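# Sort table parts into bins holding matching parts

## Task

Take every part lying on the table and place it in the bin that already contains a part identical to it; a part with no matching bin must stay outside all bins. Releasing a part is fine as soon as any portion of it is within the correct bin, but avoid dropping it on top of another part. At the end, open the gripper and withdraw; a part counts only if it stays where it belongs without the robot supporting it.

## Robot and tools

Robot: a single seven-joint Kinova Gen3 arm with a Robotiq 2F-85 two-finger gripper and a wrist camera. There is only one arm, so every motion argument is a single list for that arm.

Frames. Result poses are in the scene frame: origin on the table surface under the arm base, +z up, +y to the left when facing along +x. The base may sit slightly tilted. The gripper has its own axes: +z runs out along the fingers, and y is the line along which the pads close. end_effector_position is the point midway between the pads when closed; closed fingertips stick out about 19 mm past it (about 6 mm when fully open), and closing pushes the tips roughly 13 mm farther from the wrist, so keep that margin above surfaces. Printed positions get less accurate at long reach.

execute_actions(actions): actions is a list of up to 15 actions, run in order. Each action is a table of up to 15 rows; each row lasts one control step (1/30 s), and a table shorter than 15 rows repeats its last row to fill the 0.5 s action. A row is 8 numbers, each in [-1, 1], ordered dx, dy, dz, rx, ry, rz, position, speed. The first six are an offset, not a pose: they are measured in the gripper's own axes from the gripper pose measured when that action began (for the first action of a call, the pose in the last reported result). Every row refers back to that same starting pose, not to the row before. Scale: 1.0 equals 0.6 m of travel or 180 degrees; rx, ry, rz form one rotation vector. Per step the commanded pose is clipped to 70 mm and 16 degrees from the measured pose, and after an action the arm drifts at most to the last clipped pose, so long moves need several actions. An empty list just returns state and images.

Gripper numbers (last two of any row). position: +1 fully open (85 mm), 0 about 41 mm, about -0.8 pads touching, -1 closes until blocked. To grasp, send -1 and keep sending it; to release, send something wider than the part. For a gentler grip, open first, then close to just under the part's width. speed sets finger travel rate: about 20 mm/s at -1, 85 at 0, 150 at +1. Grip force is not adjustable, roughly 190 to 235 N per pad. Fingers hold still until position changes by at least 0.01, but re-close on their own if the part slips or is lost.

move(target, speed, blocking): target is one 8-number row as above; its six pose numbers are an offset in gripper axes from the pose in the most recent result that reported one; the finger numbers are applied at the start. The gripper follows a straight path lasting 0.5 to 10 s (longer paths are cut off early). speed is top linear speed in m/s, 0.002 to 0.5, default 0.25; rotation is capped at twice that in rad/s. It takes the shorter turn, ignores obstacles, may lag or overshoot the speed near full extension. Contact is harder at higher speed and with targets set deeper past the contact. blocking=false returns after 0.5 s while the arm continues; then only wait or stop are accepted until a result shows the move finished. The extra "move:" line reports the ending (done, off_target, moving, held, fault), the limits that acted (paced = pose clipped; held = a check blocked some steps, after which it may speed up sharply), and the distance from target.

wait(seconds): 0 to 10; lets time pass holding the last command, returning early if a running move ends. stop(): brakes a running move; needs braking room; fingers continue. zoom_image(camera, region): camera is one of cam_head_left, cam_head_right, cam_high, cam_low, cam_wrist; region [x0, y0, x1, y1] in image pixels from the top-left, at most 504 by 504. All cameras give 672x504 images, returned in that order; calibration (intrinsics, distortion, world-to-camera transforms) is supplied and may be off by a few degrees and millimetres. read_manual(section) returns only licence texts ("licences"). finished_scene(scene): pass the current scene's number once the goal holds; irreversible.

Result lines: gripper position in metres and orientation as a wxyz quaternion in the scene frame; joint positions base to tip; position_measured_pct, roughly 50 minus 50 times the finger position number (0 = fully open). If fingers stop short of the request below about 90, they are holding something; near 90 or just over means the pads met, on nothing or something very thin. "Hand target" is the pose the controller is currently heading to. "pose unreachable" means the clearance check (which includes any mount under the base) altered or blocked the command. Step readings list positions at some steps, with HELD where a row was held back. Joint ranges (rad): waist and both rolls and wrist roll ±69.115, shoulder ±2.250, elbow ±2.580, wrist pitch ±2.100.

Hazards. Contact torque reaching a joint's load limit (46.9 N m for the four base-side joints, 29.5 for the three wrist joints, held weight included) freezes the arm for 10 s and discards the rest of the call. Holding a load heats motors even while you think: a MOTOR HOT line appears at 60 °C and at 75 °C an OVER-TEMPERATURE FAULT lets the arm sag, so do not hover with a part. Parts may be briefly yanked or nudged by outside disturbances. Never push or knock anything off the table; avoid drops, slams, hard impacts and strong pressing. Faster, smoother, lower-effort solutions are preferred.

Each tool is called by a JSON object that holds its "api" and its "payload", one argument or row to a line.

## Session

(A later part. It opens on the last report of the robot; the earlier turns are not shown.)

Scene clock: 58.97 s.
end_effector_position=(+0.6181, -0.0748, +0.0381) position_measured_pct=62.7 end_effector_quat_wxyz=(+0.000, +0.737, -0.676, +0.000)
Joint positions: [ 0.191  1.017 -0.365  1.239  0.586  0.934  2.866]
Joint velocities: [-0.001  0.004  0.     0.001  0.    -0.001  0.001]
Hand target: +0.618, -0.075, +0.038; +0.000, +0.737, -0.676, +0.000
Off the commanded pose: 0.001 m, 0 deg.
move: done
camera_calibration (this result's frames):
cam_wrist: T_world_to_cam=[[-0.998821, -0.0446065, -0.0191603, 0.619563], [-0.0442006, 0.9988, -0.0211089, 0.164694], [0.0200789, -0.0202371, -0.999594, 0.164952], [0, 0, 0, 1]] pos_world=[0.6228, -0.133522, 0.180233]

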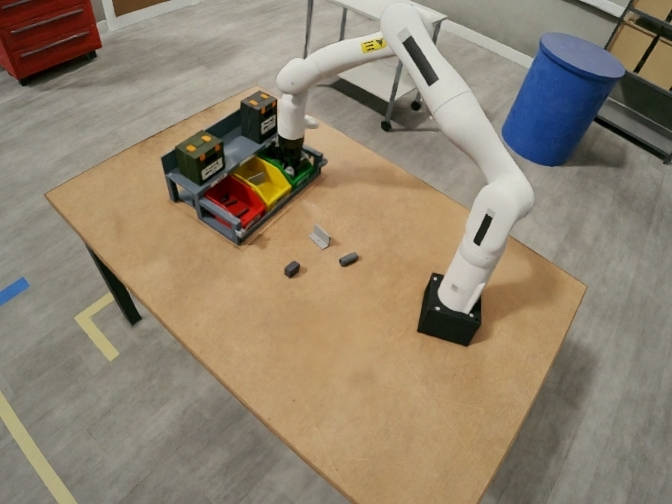

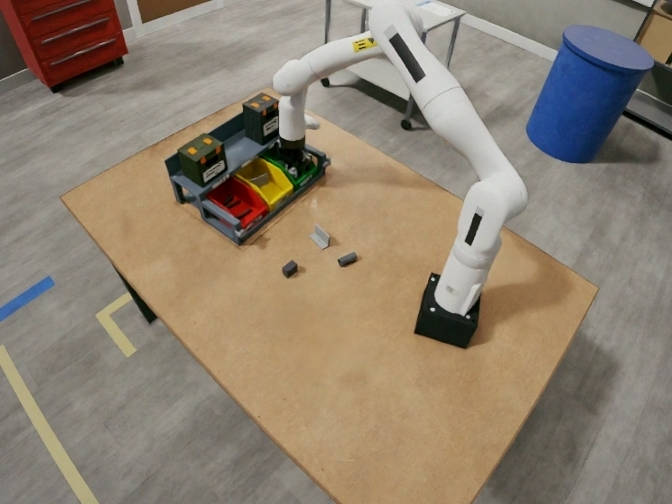

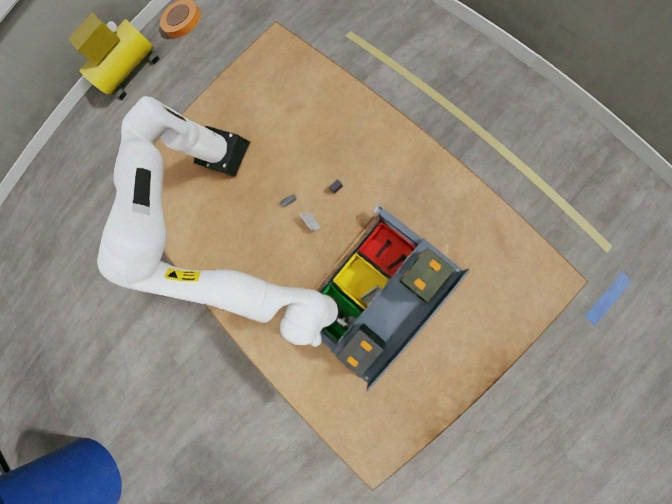

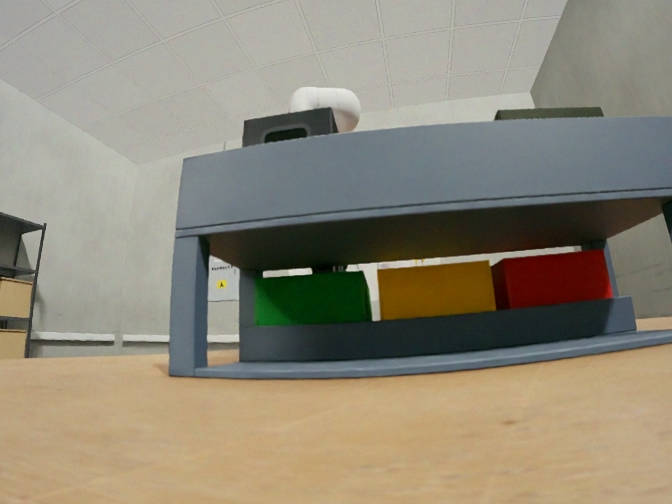

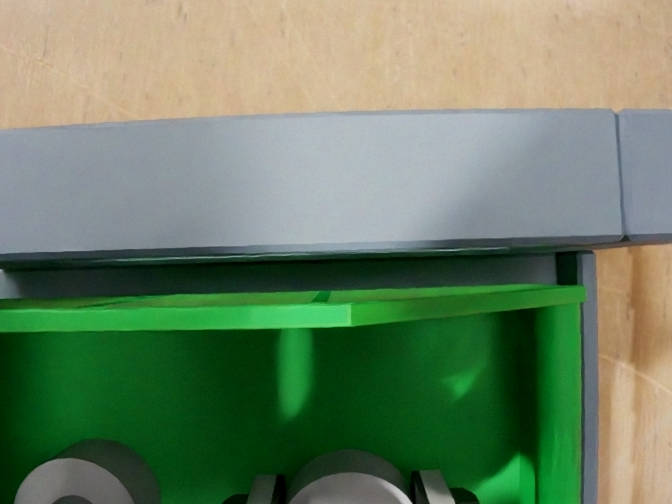

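{"api": "execute_actions", "payload": {
  "actions": [
    [[0,0,0.002,0,0,0,-1,-0.5],[0,0,0.003,0,0,0,-1,-0.5],[0,0,0.003,0,0,0,-1,-0.5],[0,0,0.003,0,0,0,-0.08,-0.5]]
  ]
}}

{"api": "move", "payload": {
  "target": [0,0,-0.12,0,0,0,-0.08,-0.5],
  "speed": 0.25
}}

{"api": "move", "payload": {
  "target": [-0.2173,0.3691,-0.0367,0,0,-0.436,-0.4,0],
  "speed": 0.38
}}

Scene clock: 60.63 s.
end_effector_position=(+0.6182, -0.0748, +0.0364) position_measured_pct=54.4 end_effector_quat_wxyz=(+0.000, +0.737, -0.676, +0.000)
Joint positions: [ 0.191  1.02  -0.364  1.239  0.587  0.931  2.866]
Joint velocities: [-0.001  0.     0.     0.    -0.    -0.     0.001]
Hand target: +0.618, -0.075, +0.036; +0.000, +0.737, -0.676, +0.000
Off the commanded pose: 0.000 m, 0 deg.
Step readings (end_effector_position):
0: (+0.6181, -0.0747, +0.0379)
1: (+0.6181, -0.0747, +0.0378)
2: (+0.6181, -0.0747, +0.0375)
4: (+0.6181, -0.0747, +0.0368)
8: (+0.6182, -0.0748, +0.0365)
15: end_effector_position above
camera_calibration (this result's frames):
cam_wrist: T_world_to_cam=[[-0.998821, -0.0445927, -0.0192082, 0.619551], [-0.0441855, 0.9988, -0.0211288, 0.164663], [0.0201274, -0.0202551, -0.999592, 0.163153], [0, 0, 0, 1]] pos_world=[0.622812, -0.133533, 0.178466]

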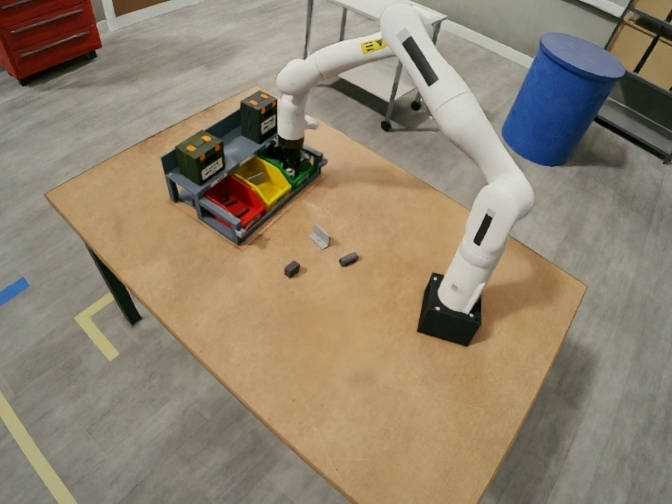

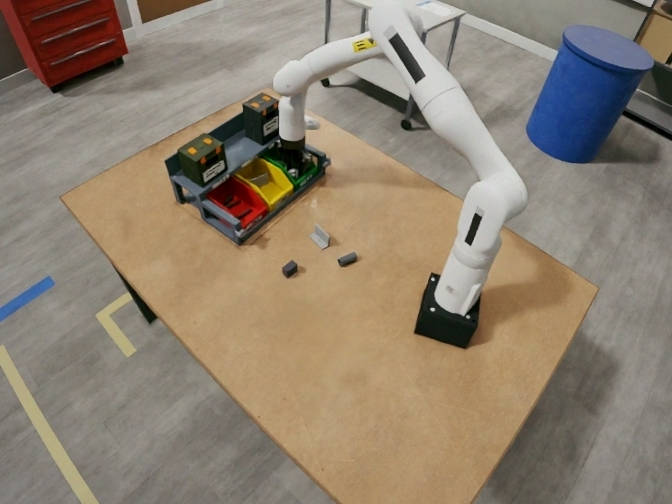

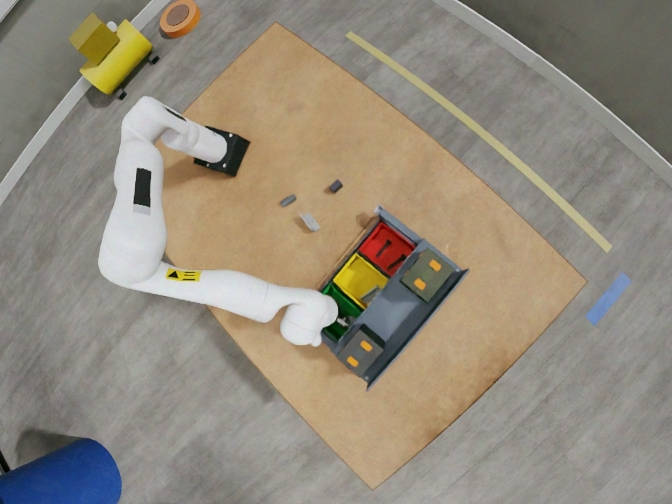

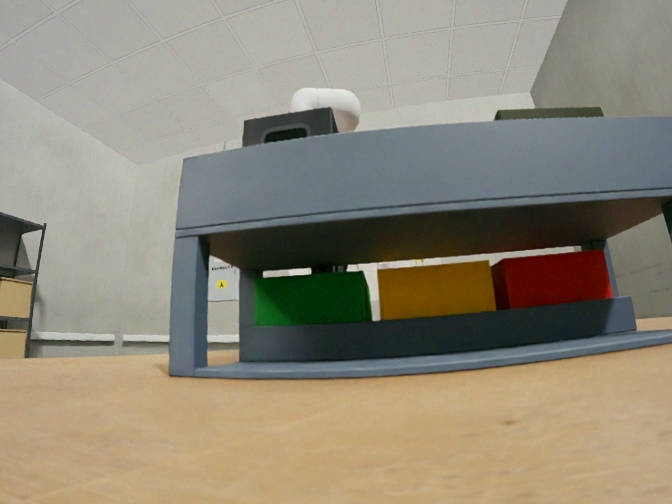

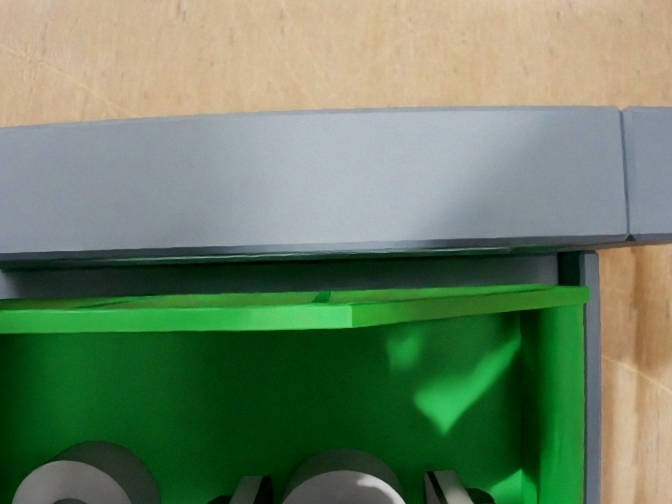

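Scene clock: 61.53 s.
end_effector_position=(+0.6180, -0.0745, +0.1082) position_measured_pct=54.0 end_effector_quat_wxyz=(+0.000, +0.737, -0.676, +0.000)
Joint positions: [ 0.188  0.91  -0.395  1.225  0.542  1.053  2.894]
Joint velocities: [ 0.002 -0.003 -0.     0.    -0.001  0.002 -0.   ]
Hand target: +0.618, -0.074, +0.108; +0.000, +0.737, -0.676, +0.000
Off the commanded pose: 0.000 m, 0 deg.
move: done
camera_calibration (this result's frames):
cam_wrist: T_world_to_cam=[[-0.998806, -0.0449988, -0.0190288, 0.620692], [-0.0446023, 0.998789, -0.0207726, 0.166049], [0.0199405, -0.0198991, -0.999603, 0.23516], [0, 0, 0, 1]] pos_world=[0.622668, -0.133238, 0.250327]

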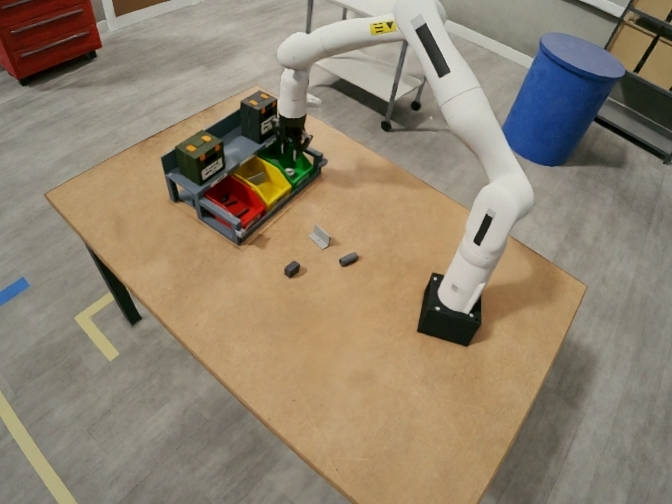

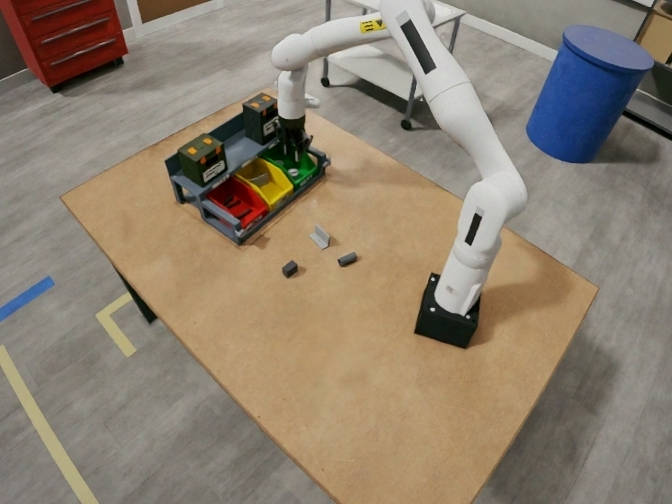

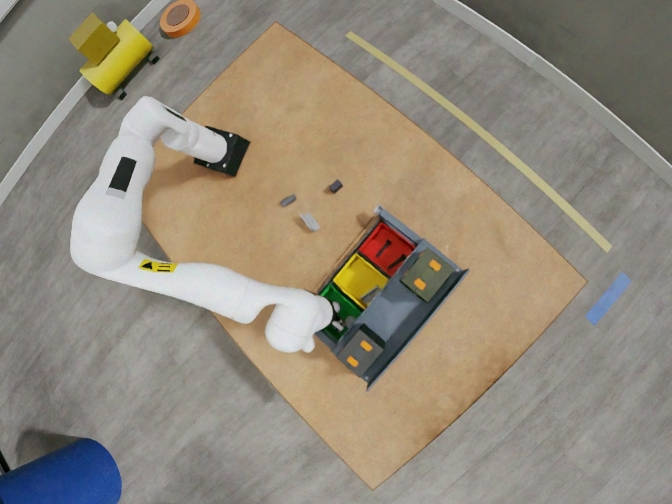

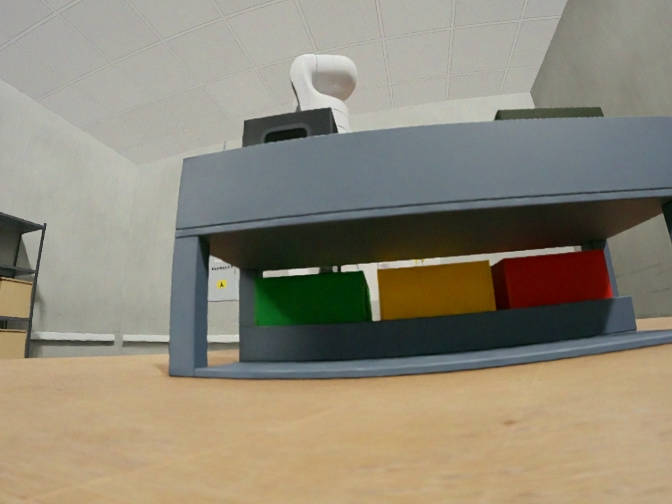

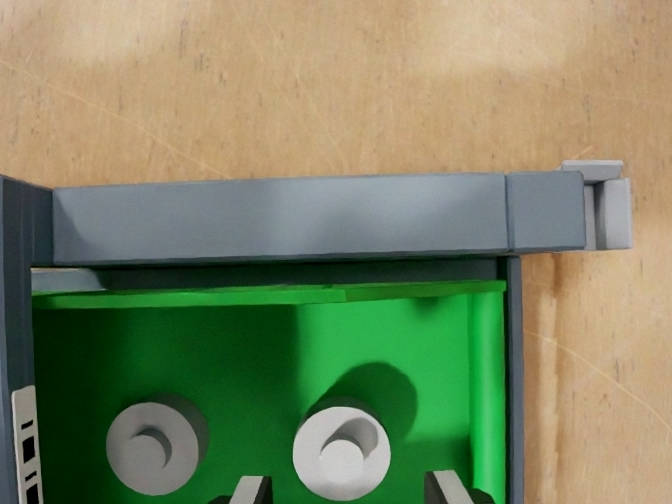

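Scene clock: 63.83 s.
end_effector_position=(+0.3862, +0.0356, +0.1295) position_measured_pct=69.8 end_effector_quat_wxyz=(+0.001, +0.998, -0.058, +0.000)
Joint positions: [ 0.177  0.618 -0.685  2.06   0.835  0.773  3.512]
Joint velocities: [-0.001 -0.004 -0.003  0.004  0.002 -0.001  0.002]
Hand target: +0.386, +0.036, +0.130; +0.001, +0.998, -0.058, +0.000
Off the commanded pose: 0.001 m, 0 deg.
move: done
camera_calibration (this result's frames):
cam_wrist: T_world_to_cam=[[-0.156281, -0.987579, -0.0162599, 0.102405], [-0.987448, 0.156599, -0.0205628, 0.440345], [0.0228536, 0.0128423, -0.999656, 0.260908], [0, 0, 0, 1]] pos_world=[0.44486, 0.0288253, 0.271538]

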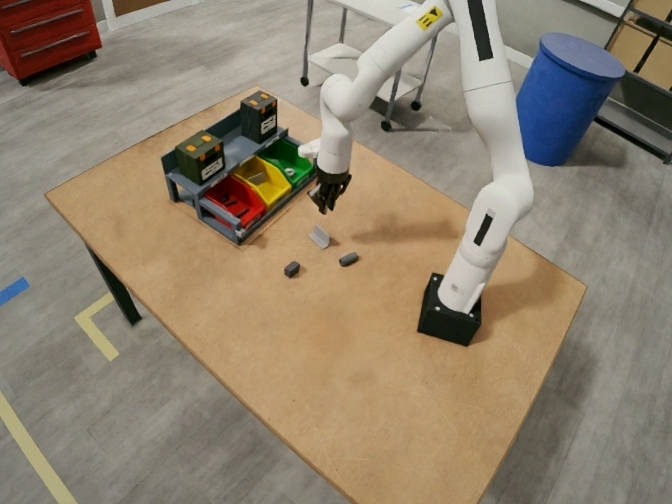

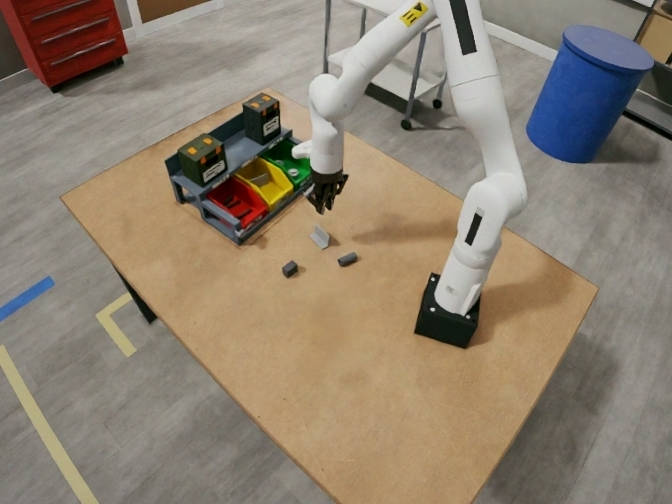

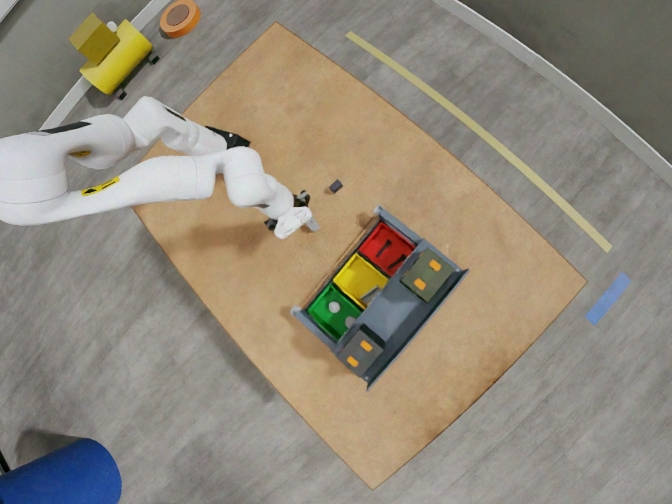

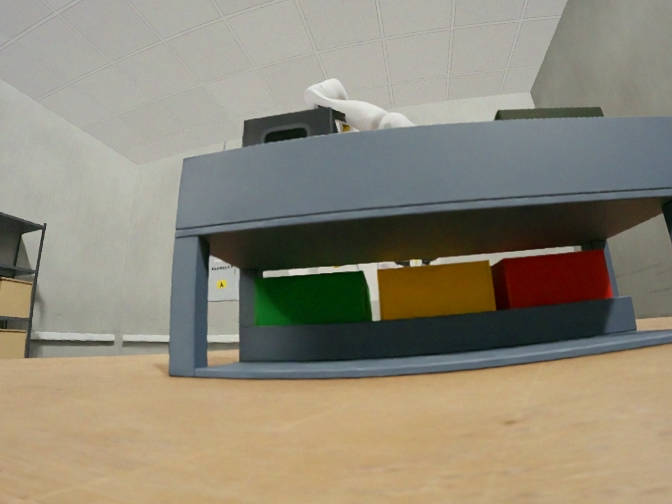

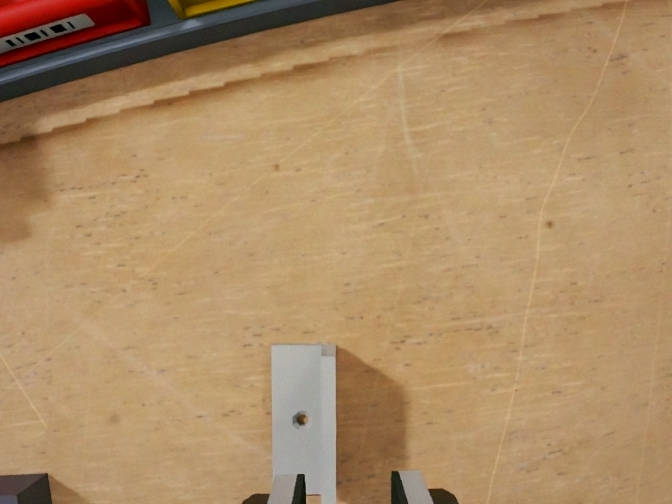

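{"api": "zoom_image", "payload": {
  "camera": "cam_head_left",
  "region": [295,215,345,255]
}}

{"api": "move", "payload": {
  "target": [0,-0.01,0.1665,0,0,0.008,-0.4,0],
  "speed": 0.16
}}

Region (295, 215, 345, 255) of cam_head_left's 672x504 image, scaled by 10.080, with more detail than that image has; it fills the top 403 rows of this view, and the rest is white.

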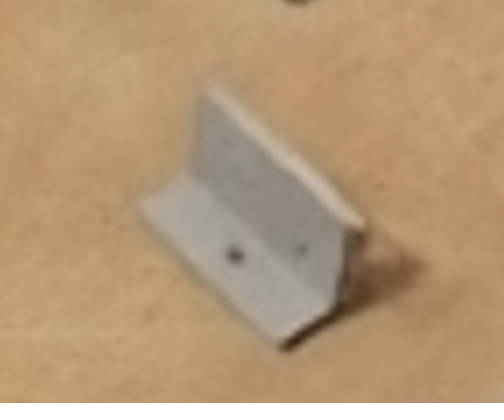

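Scene clock: 65.77 s.
end_effector_position=(+0.3875, +0.0408, +0.0294) position_measured_pct=69.8 end_effector_quat_wxyz=(+0.002, +0.997, -0.071, +0.001)
Joint positions: [ 0.066  0.839 -0.49   2.086  1.162  0.579  3.206]
Joint velocities: [-0.005  0.005  0.002  0.002  0.006 -0.002 -0.008]
Hand target: +0.387, +0.041, +0.029; +0.002, +0.997, -0.071, +0.001
Off the commanded pose: 0.001 m, 0 deg.
move: done
camera_calibration (this result's frames):
cam_wrist: T_world_to_cam=[[-0.181858, -0.983205, -0.0153208, 0.115809], [-0.983023, 0.182166, -0.0219548, 0.435988], [0.024377, 0.0110681, -0.999642, 0.160276], [0, 0, 0, 1]] pos_world=[0.445739, 0.0326673, 0.171565]

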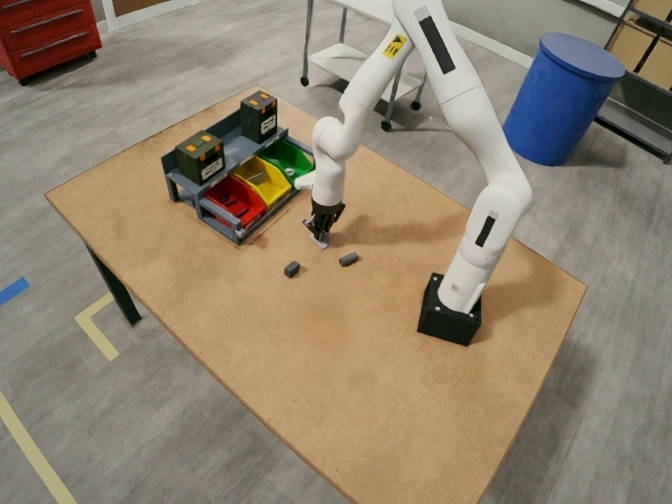

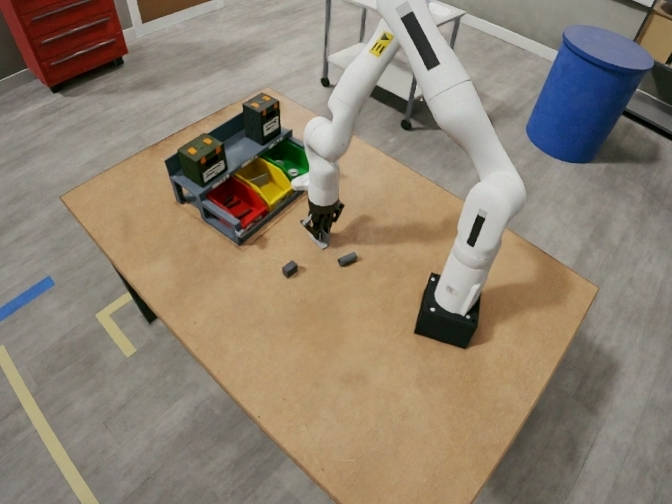

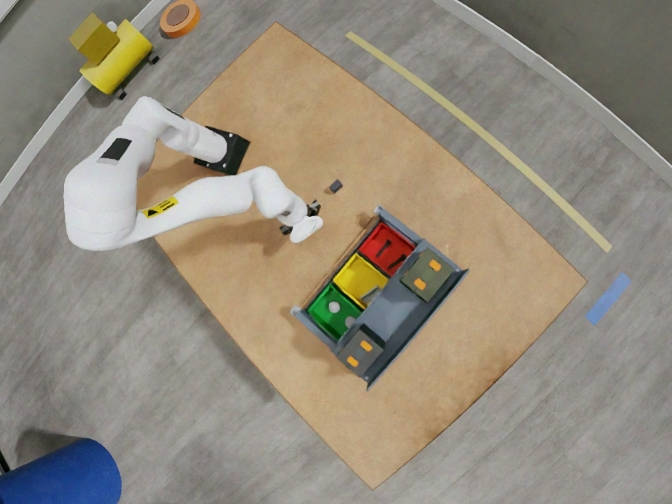

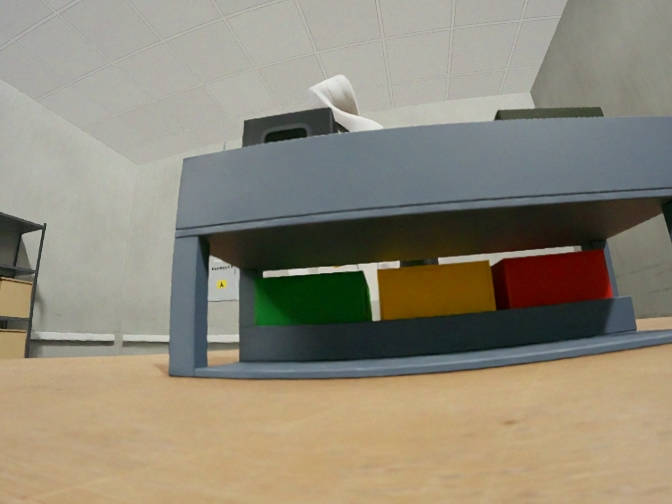

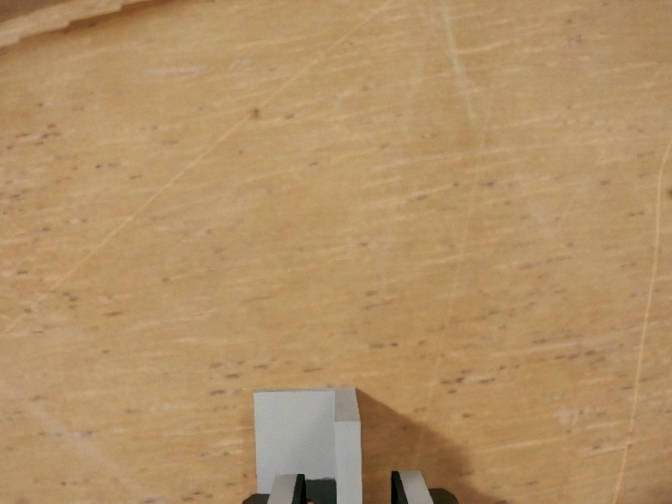

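{"api": "execute_actions", "payload": {
  "actions": [
    [[0,0,0,0,0,0,-1,-0.2]],
    [[0,0,0,0,0,0,-1,-0.2],[0,0,0,0,0,0,-1,-0.2],[0,0,0,0,0,0,-1,-0.2],[0,0,-0.001,0,0,0,-1,-0.2],[0,0,-0.003,0,0,0,-1,-0.2],[0,0,-0.006,0,0,0,-1,-0.2],[0,0,-0.01,0,0,0,-1,-0.2],[0,0,-0.014,0,0,0,-1,-0.2],[0,0,-0.018,0,0,0,-1,-0.2],[0,0,-0.021,0,0,0,-1,-0.2],[0,0,-0.024,0,0,0,-1,-0.2],[0,0,-0.025,0,0,0,-1,-0.2]]
  ]
}}

Scene clock: 69.33 s.
end_effector_position=(+0.3873, +0.0414, +0.0431) position_measured_pct=87.3 end_effector_quat_wxyz=(+0.002, +0.998, -0.071, +0.001)
Joint positions: [ 0.078  0.808 -0.518  2.087  1.115  0.604  3.245]
Joint velocities: [ 0.017 -0.033 -0.042 -0.003 -0.069  0.038  0.061]
Hand target: +0.387, +0.041, +0.045; +0.002, +0.997, -0.071, +0.001
Off the commanded pose: 0.002 m, 0 deg.
Step readings (end_effector_position; steps 1 to 15: 1st action; 16 to 30: 2nd action):
0: (+0.3874, +0.0410, +0.0293)
1: (+0.3874, +0.0410, +0.0293)
2: (+0.3874, +0.0409, +0.0293)
4: (+0.3875, +0.0409, +0.0294)
8: (+0.3875, +0.0409, +0.0294)
15: (+0.3876, +0.0409, +0.0297)
16: (+0.3876, +0.0409, +0.0297)
17: (+0.3876, +0.0409, +0.0297)
19: (+0.3876, +0.0409, +0.0298)
23: (+0.3878, +0.0405, +0.0329)
30: end_effector_position above
camera_calibration (this result's frames):
cam_wrist: T_world_to_cam=[[-0.181207, -0.983316, -0.0159261, 0.116276], [-0.983139, 0.181531, -0.0220125, 0.436039], [0.0245363, 0.0116688, -0.999631, 0.173843], [0, 0, 0, 1]] pos_world=[0.445492, 0.0331533, 0.185229]

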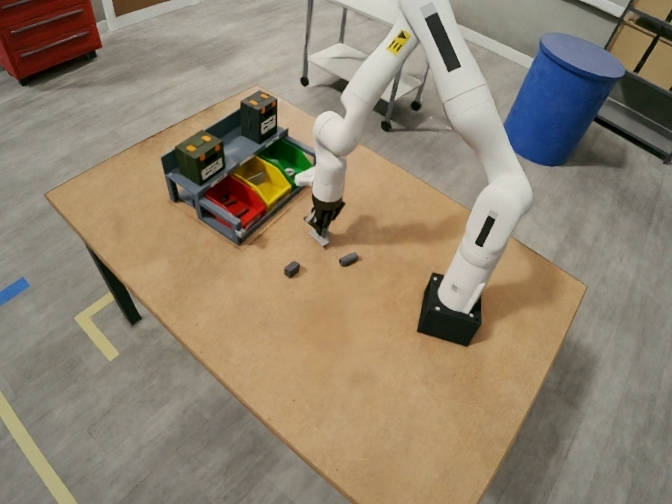

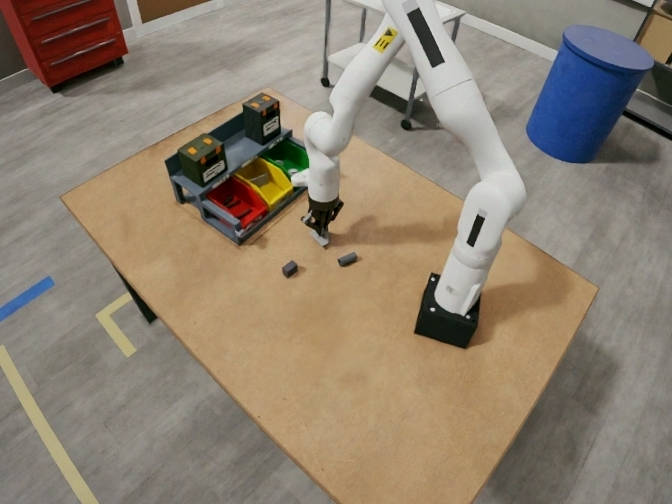

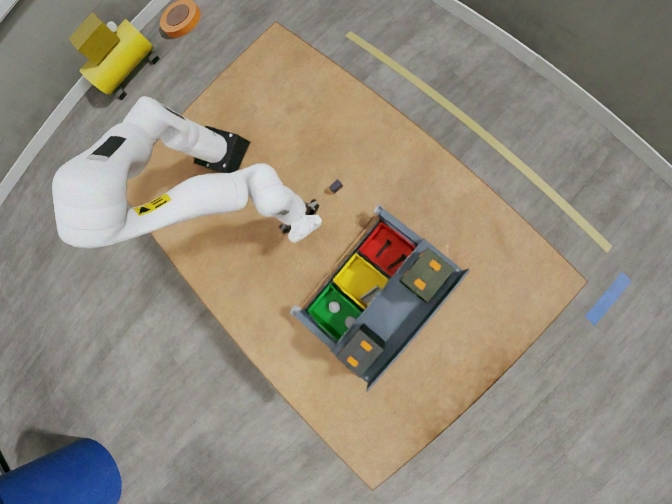

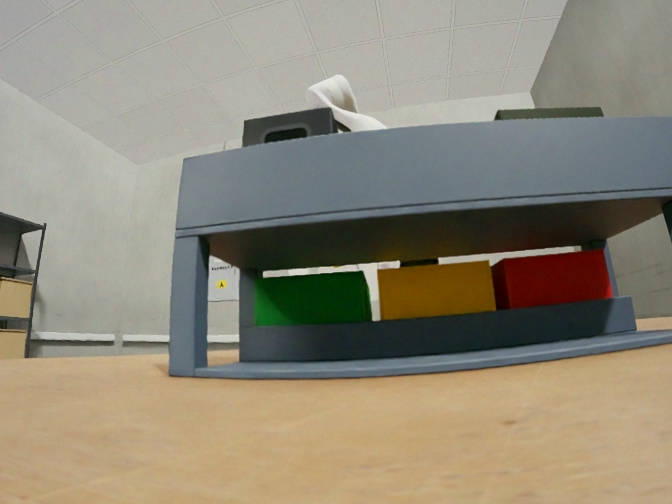

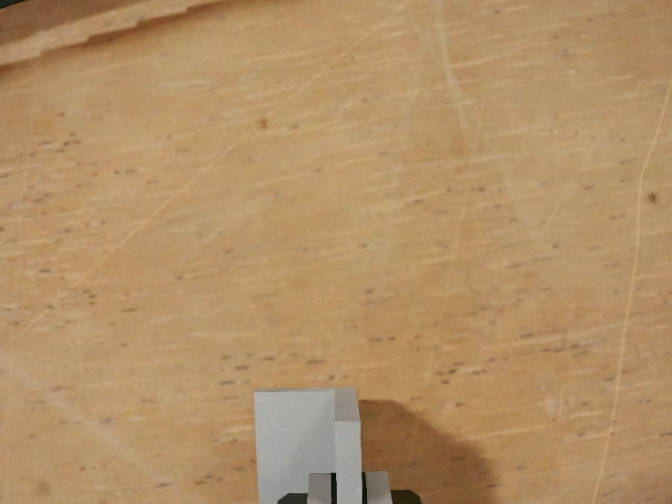

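{"api": "move", "payload": {
  "target": [0.3621,-0.0425,-0.1615,0,0,0.427,-1,-0.2],
  "speed": 0.38
}}

Scene clock: 72.57 s.
end_effector_position=(+0.6050, +0.0371, +0.1408) position_measured_pct=87.3 end_effector_quat_wxyz=(+0.000, +0.738, -0.675, +0.000)
Joint positions: [ 0.006  0.88  -0.418  1.244  0.548  1.103  2.697]
Joint velocities: [-0.007  0.009 -0.    -0.011 -0.002  0.01  -0.002]
Hand target: +0.605, +0.037, +0.141; +0.000, +0.738, -0.675, +0.000
Off the commanded pose: 0.001 m, 0 deg.
move: done
camera_calibration (this result's frames):
cam_wrist: T_world_to_cam=[[-0.998664, -0.0479031, -0.0193812, 0.613455], [-0.0474975, 0.998653, -0.0208747, 0.0565205], [0.020355, -0.0199263, -0.999594, 0.269967], [0, 0, 0, 1]] pos_world=[0.609825, -0.0216786, 0.282926]

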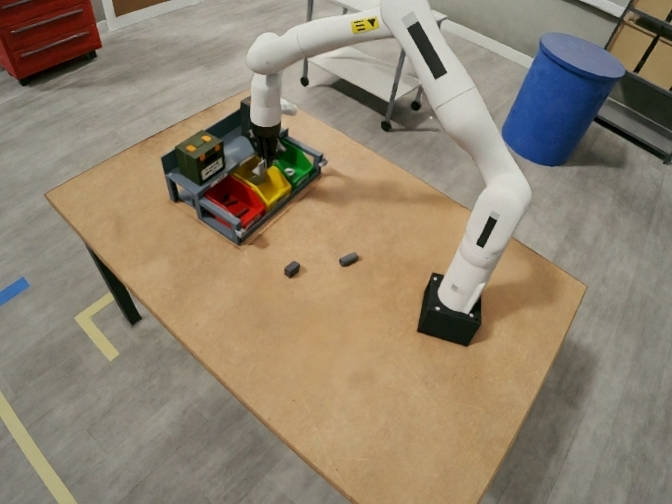

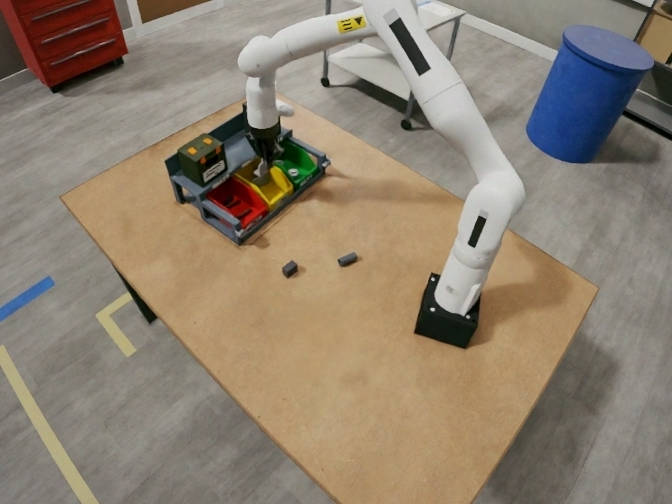

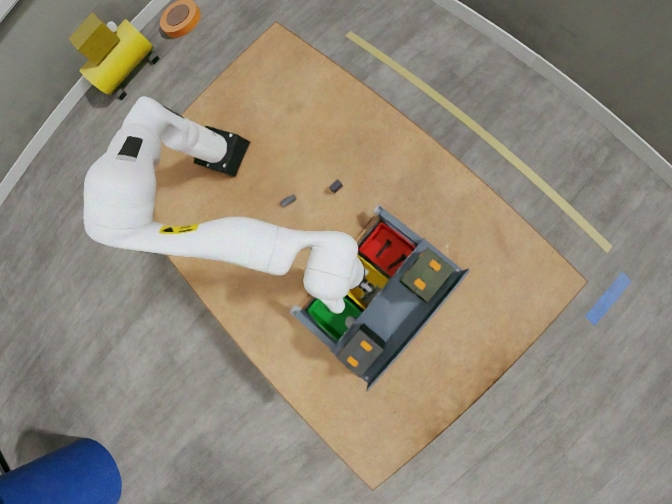

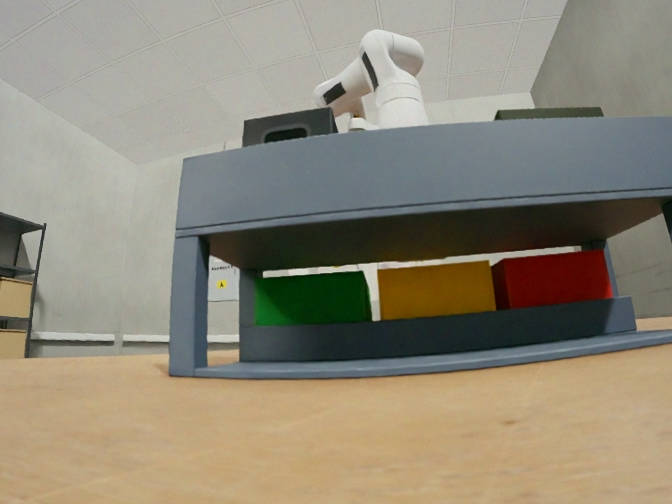

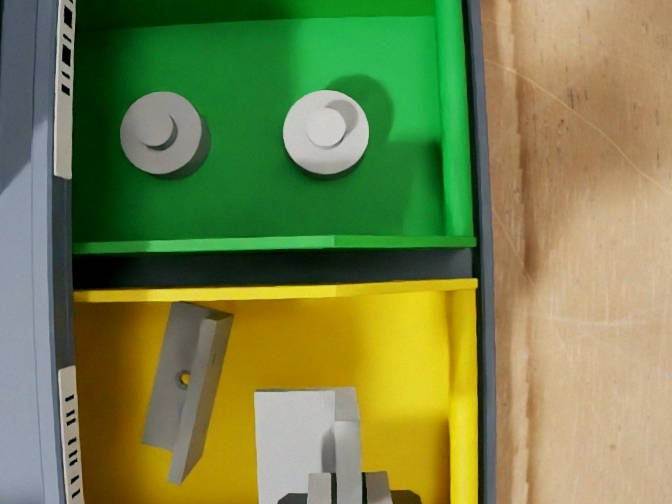

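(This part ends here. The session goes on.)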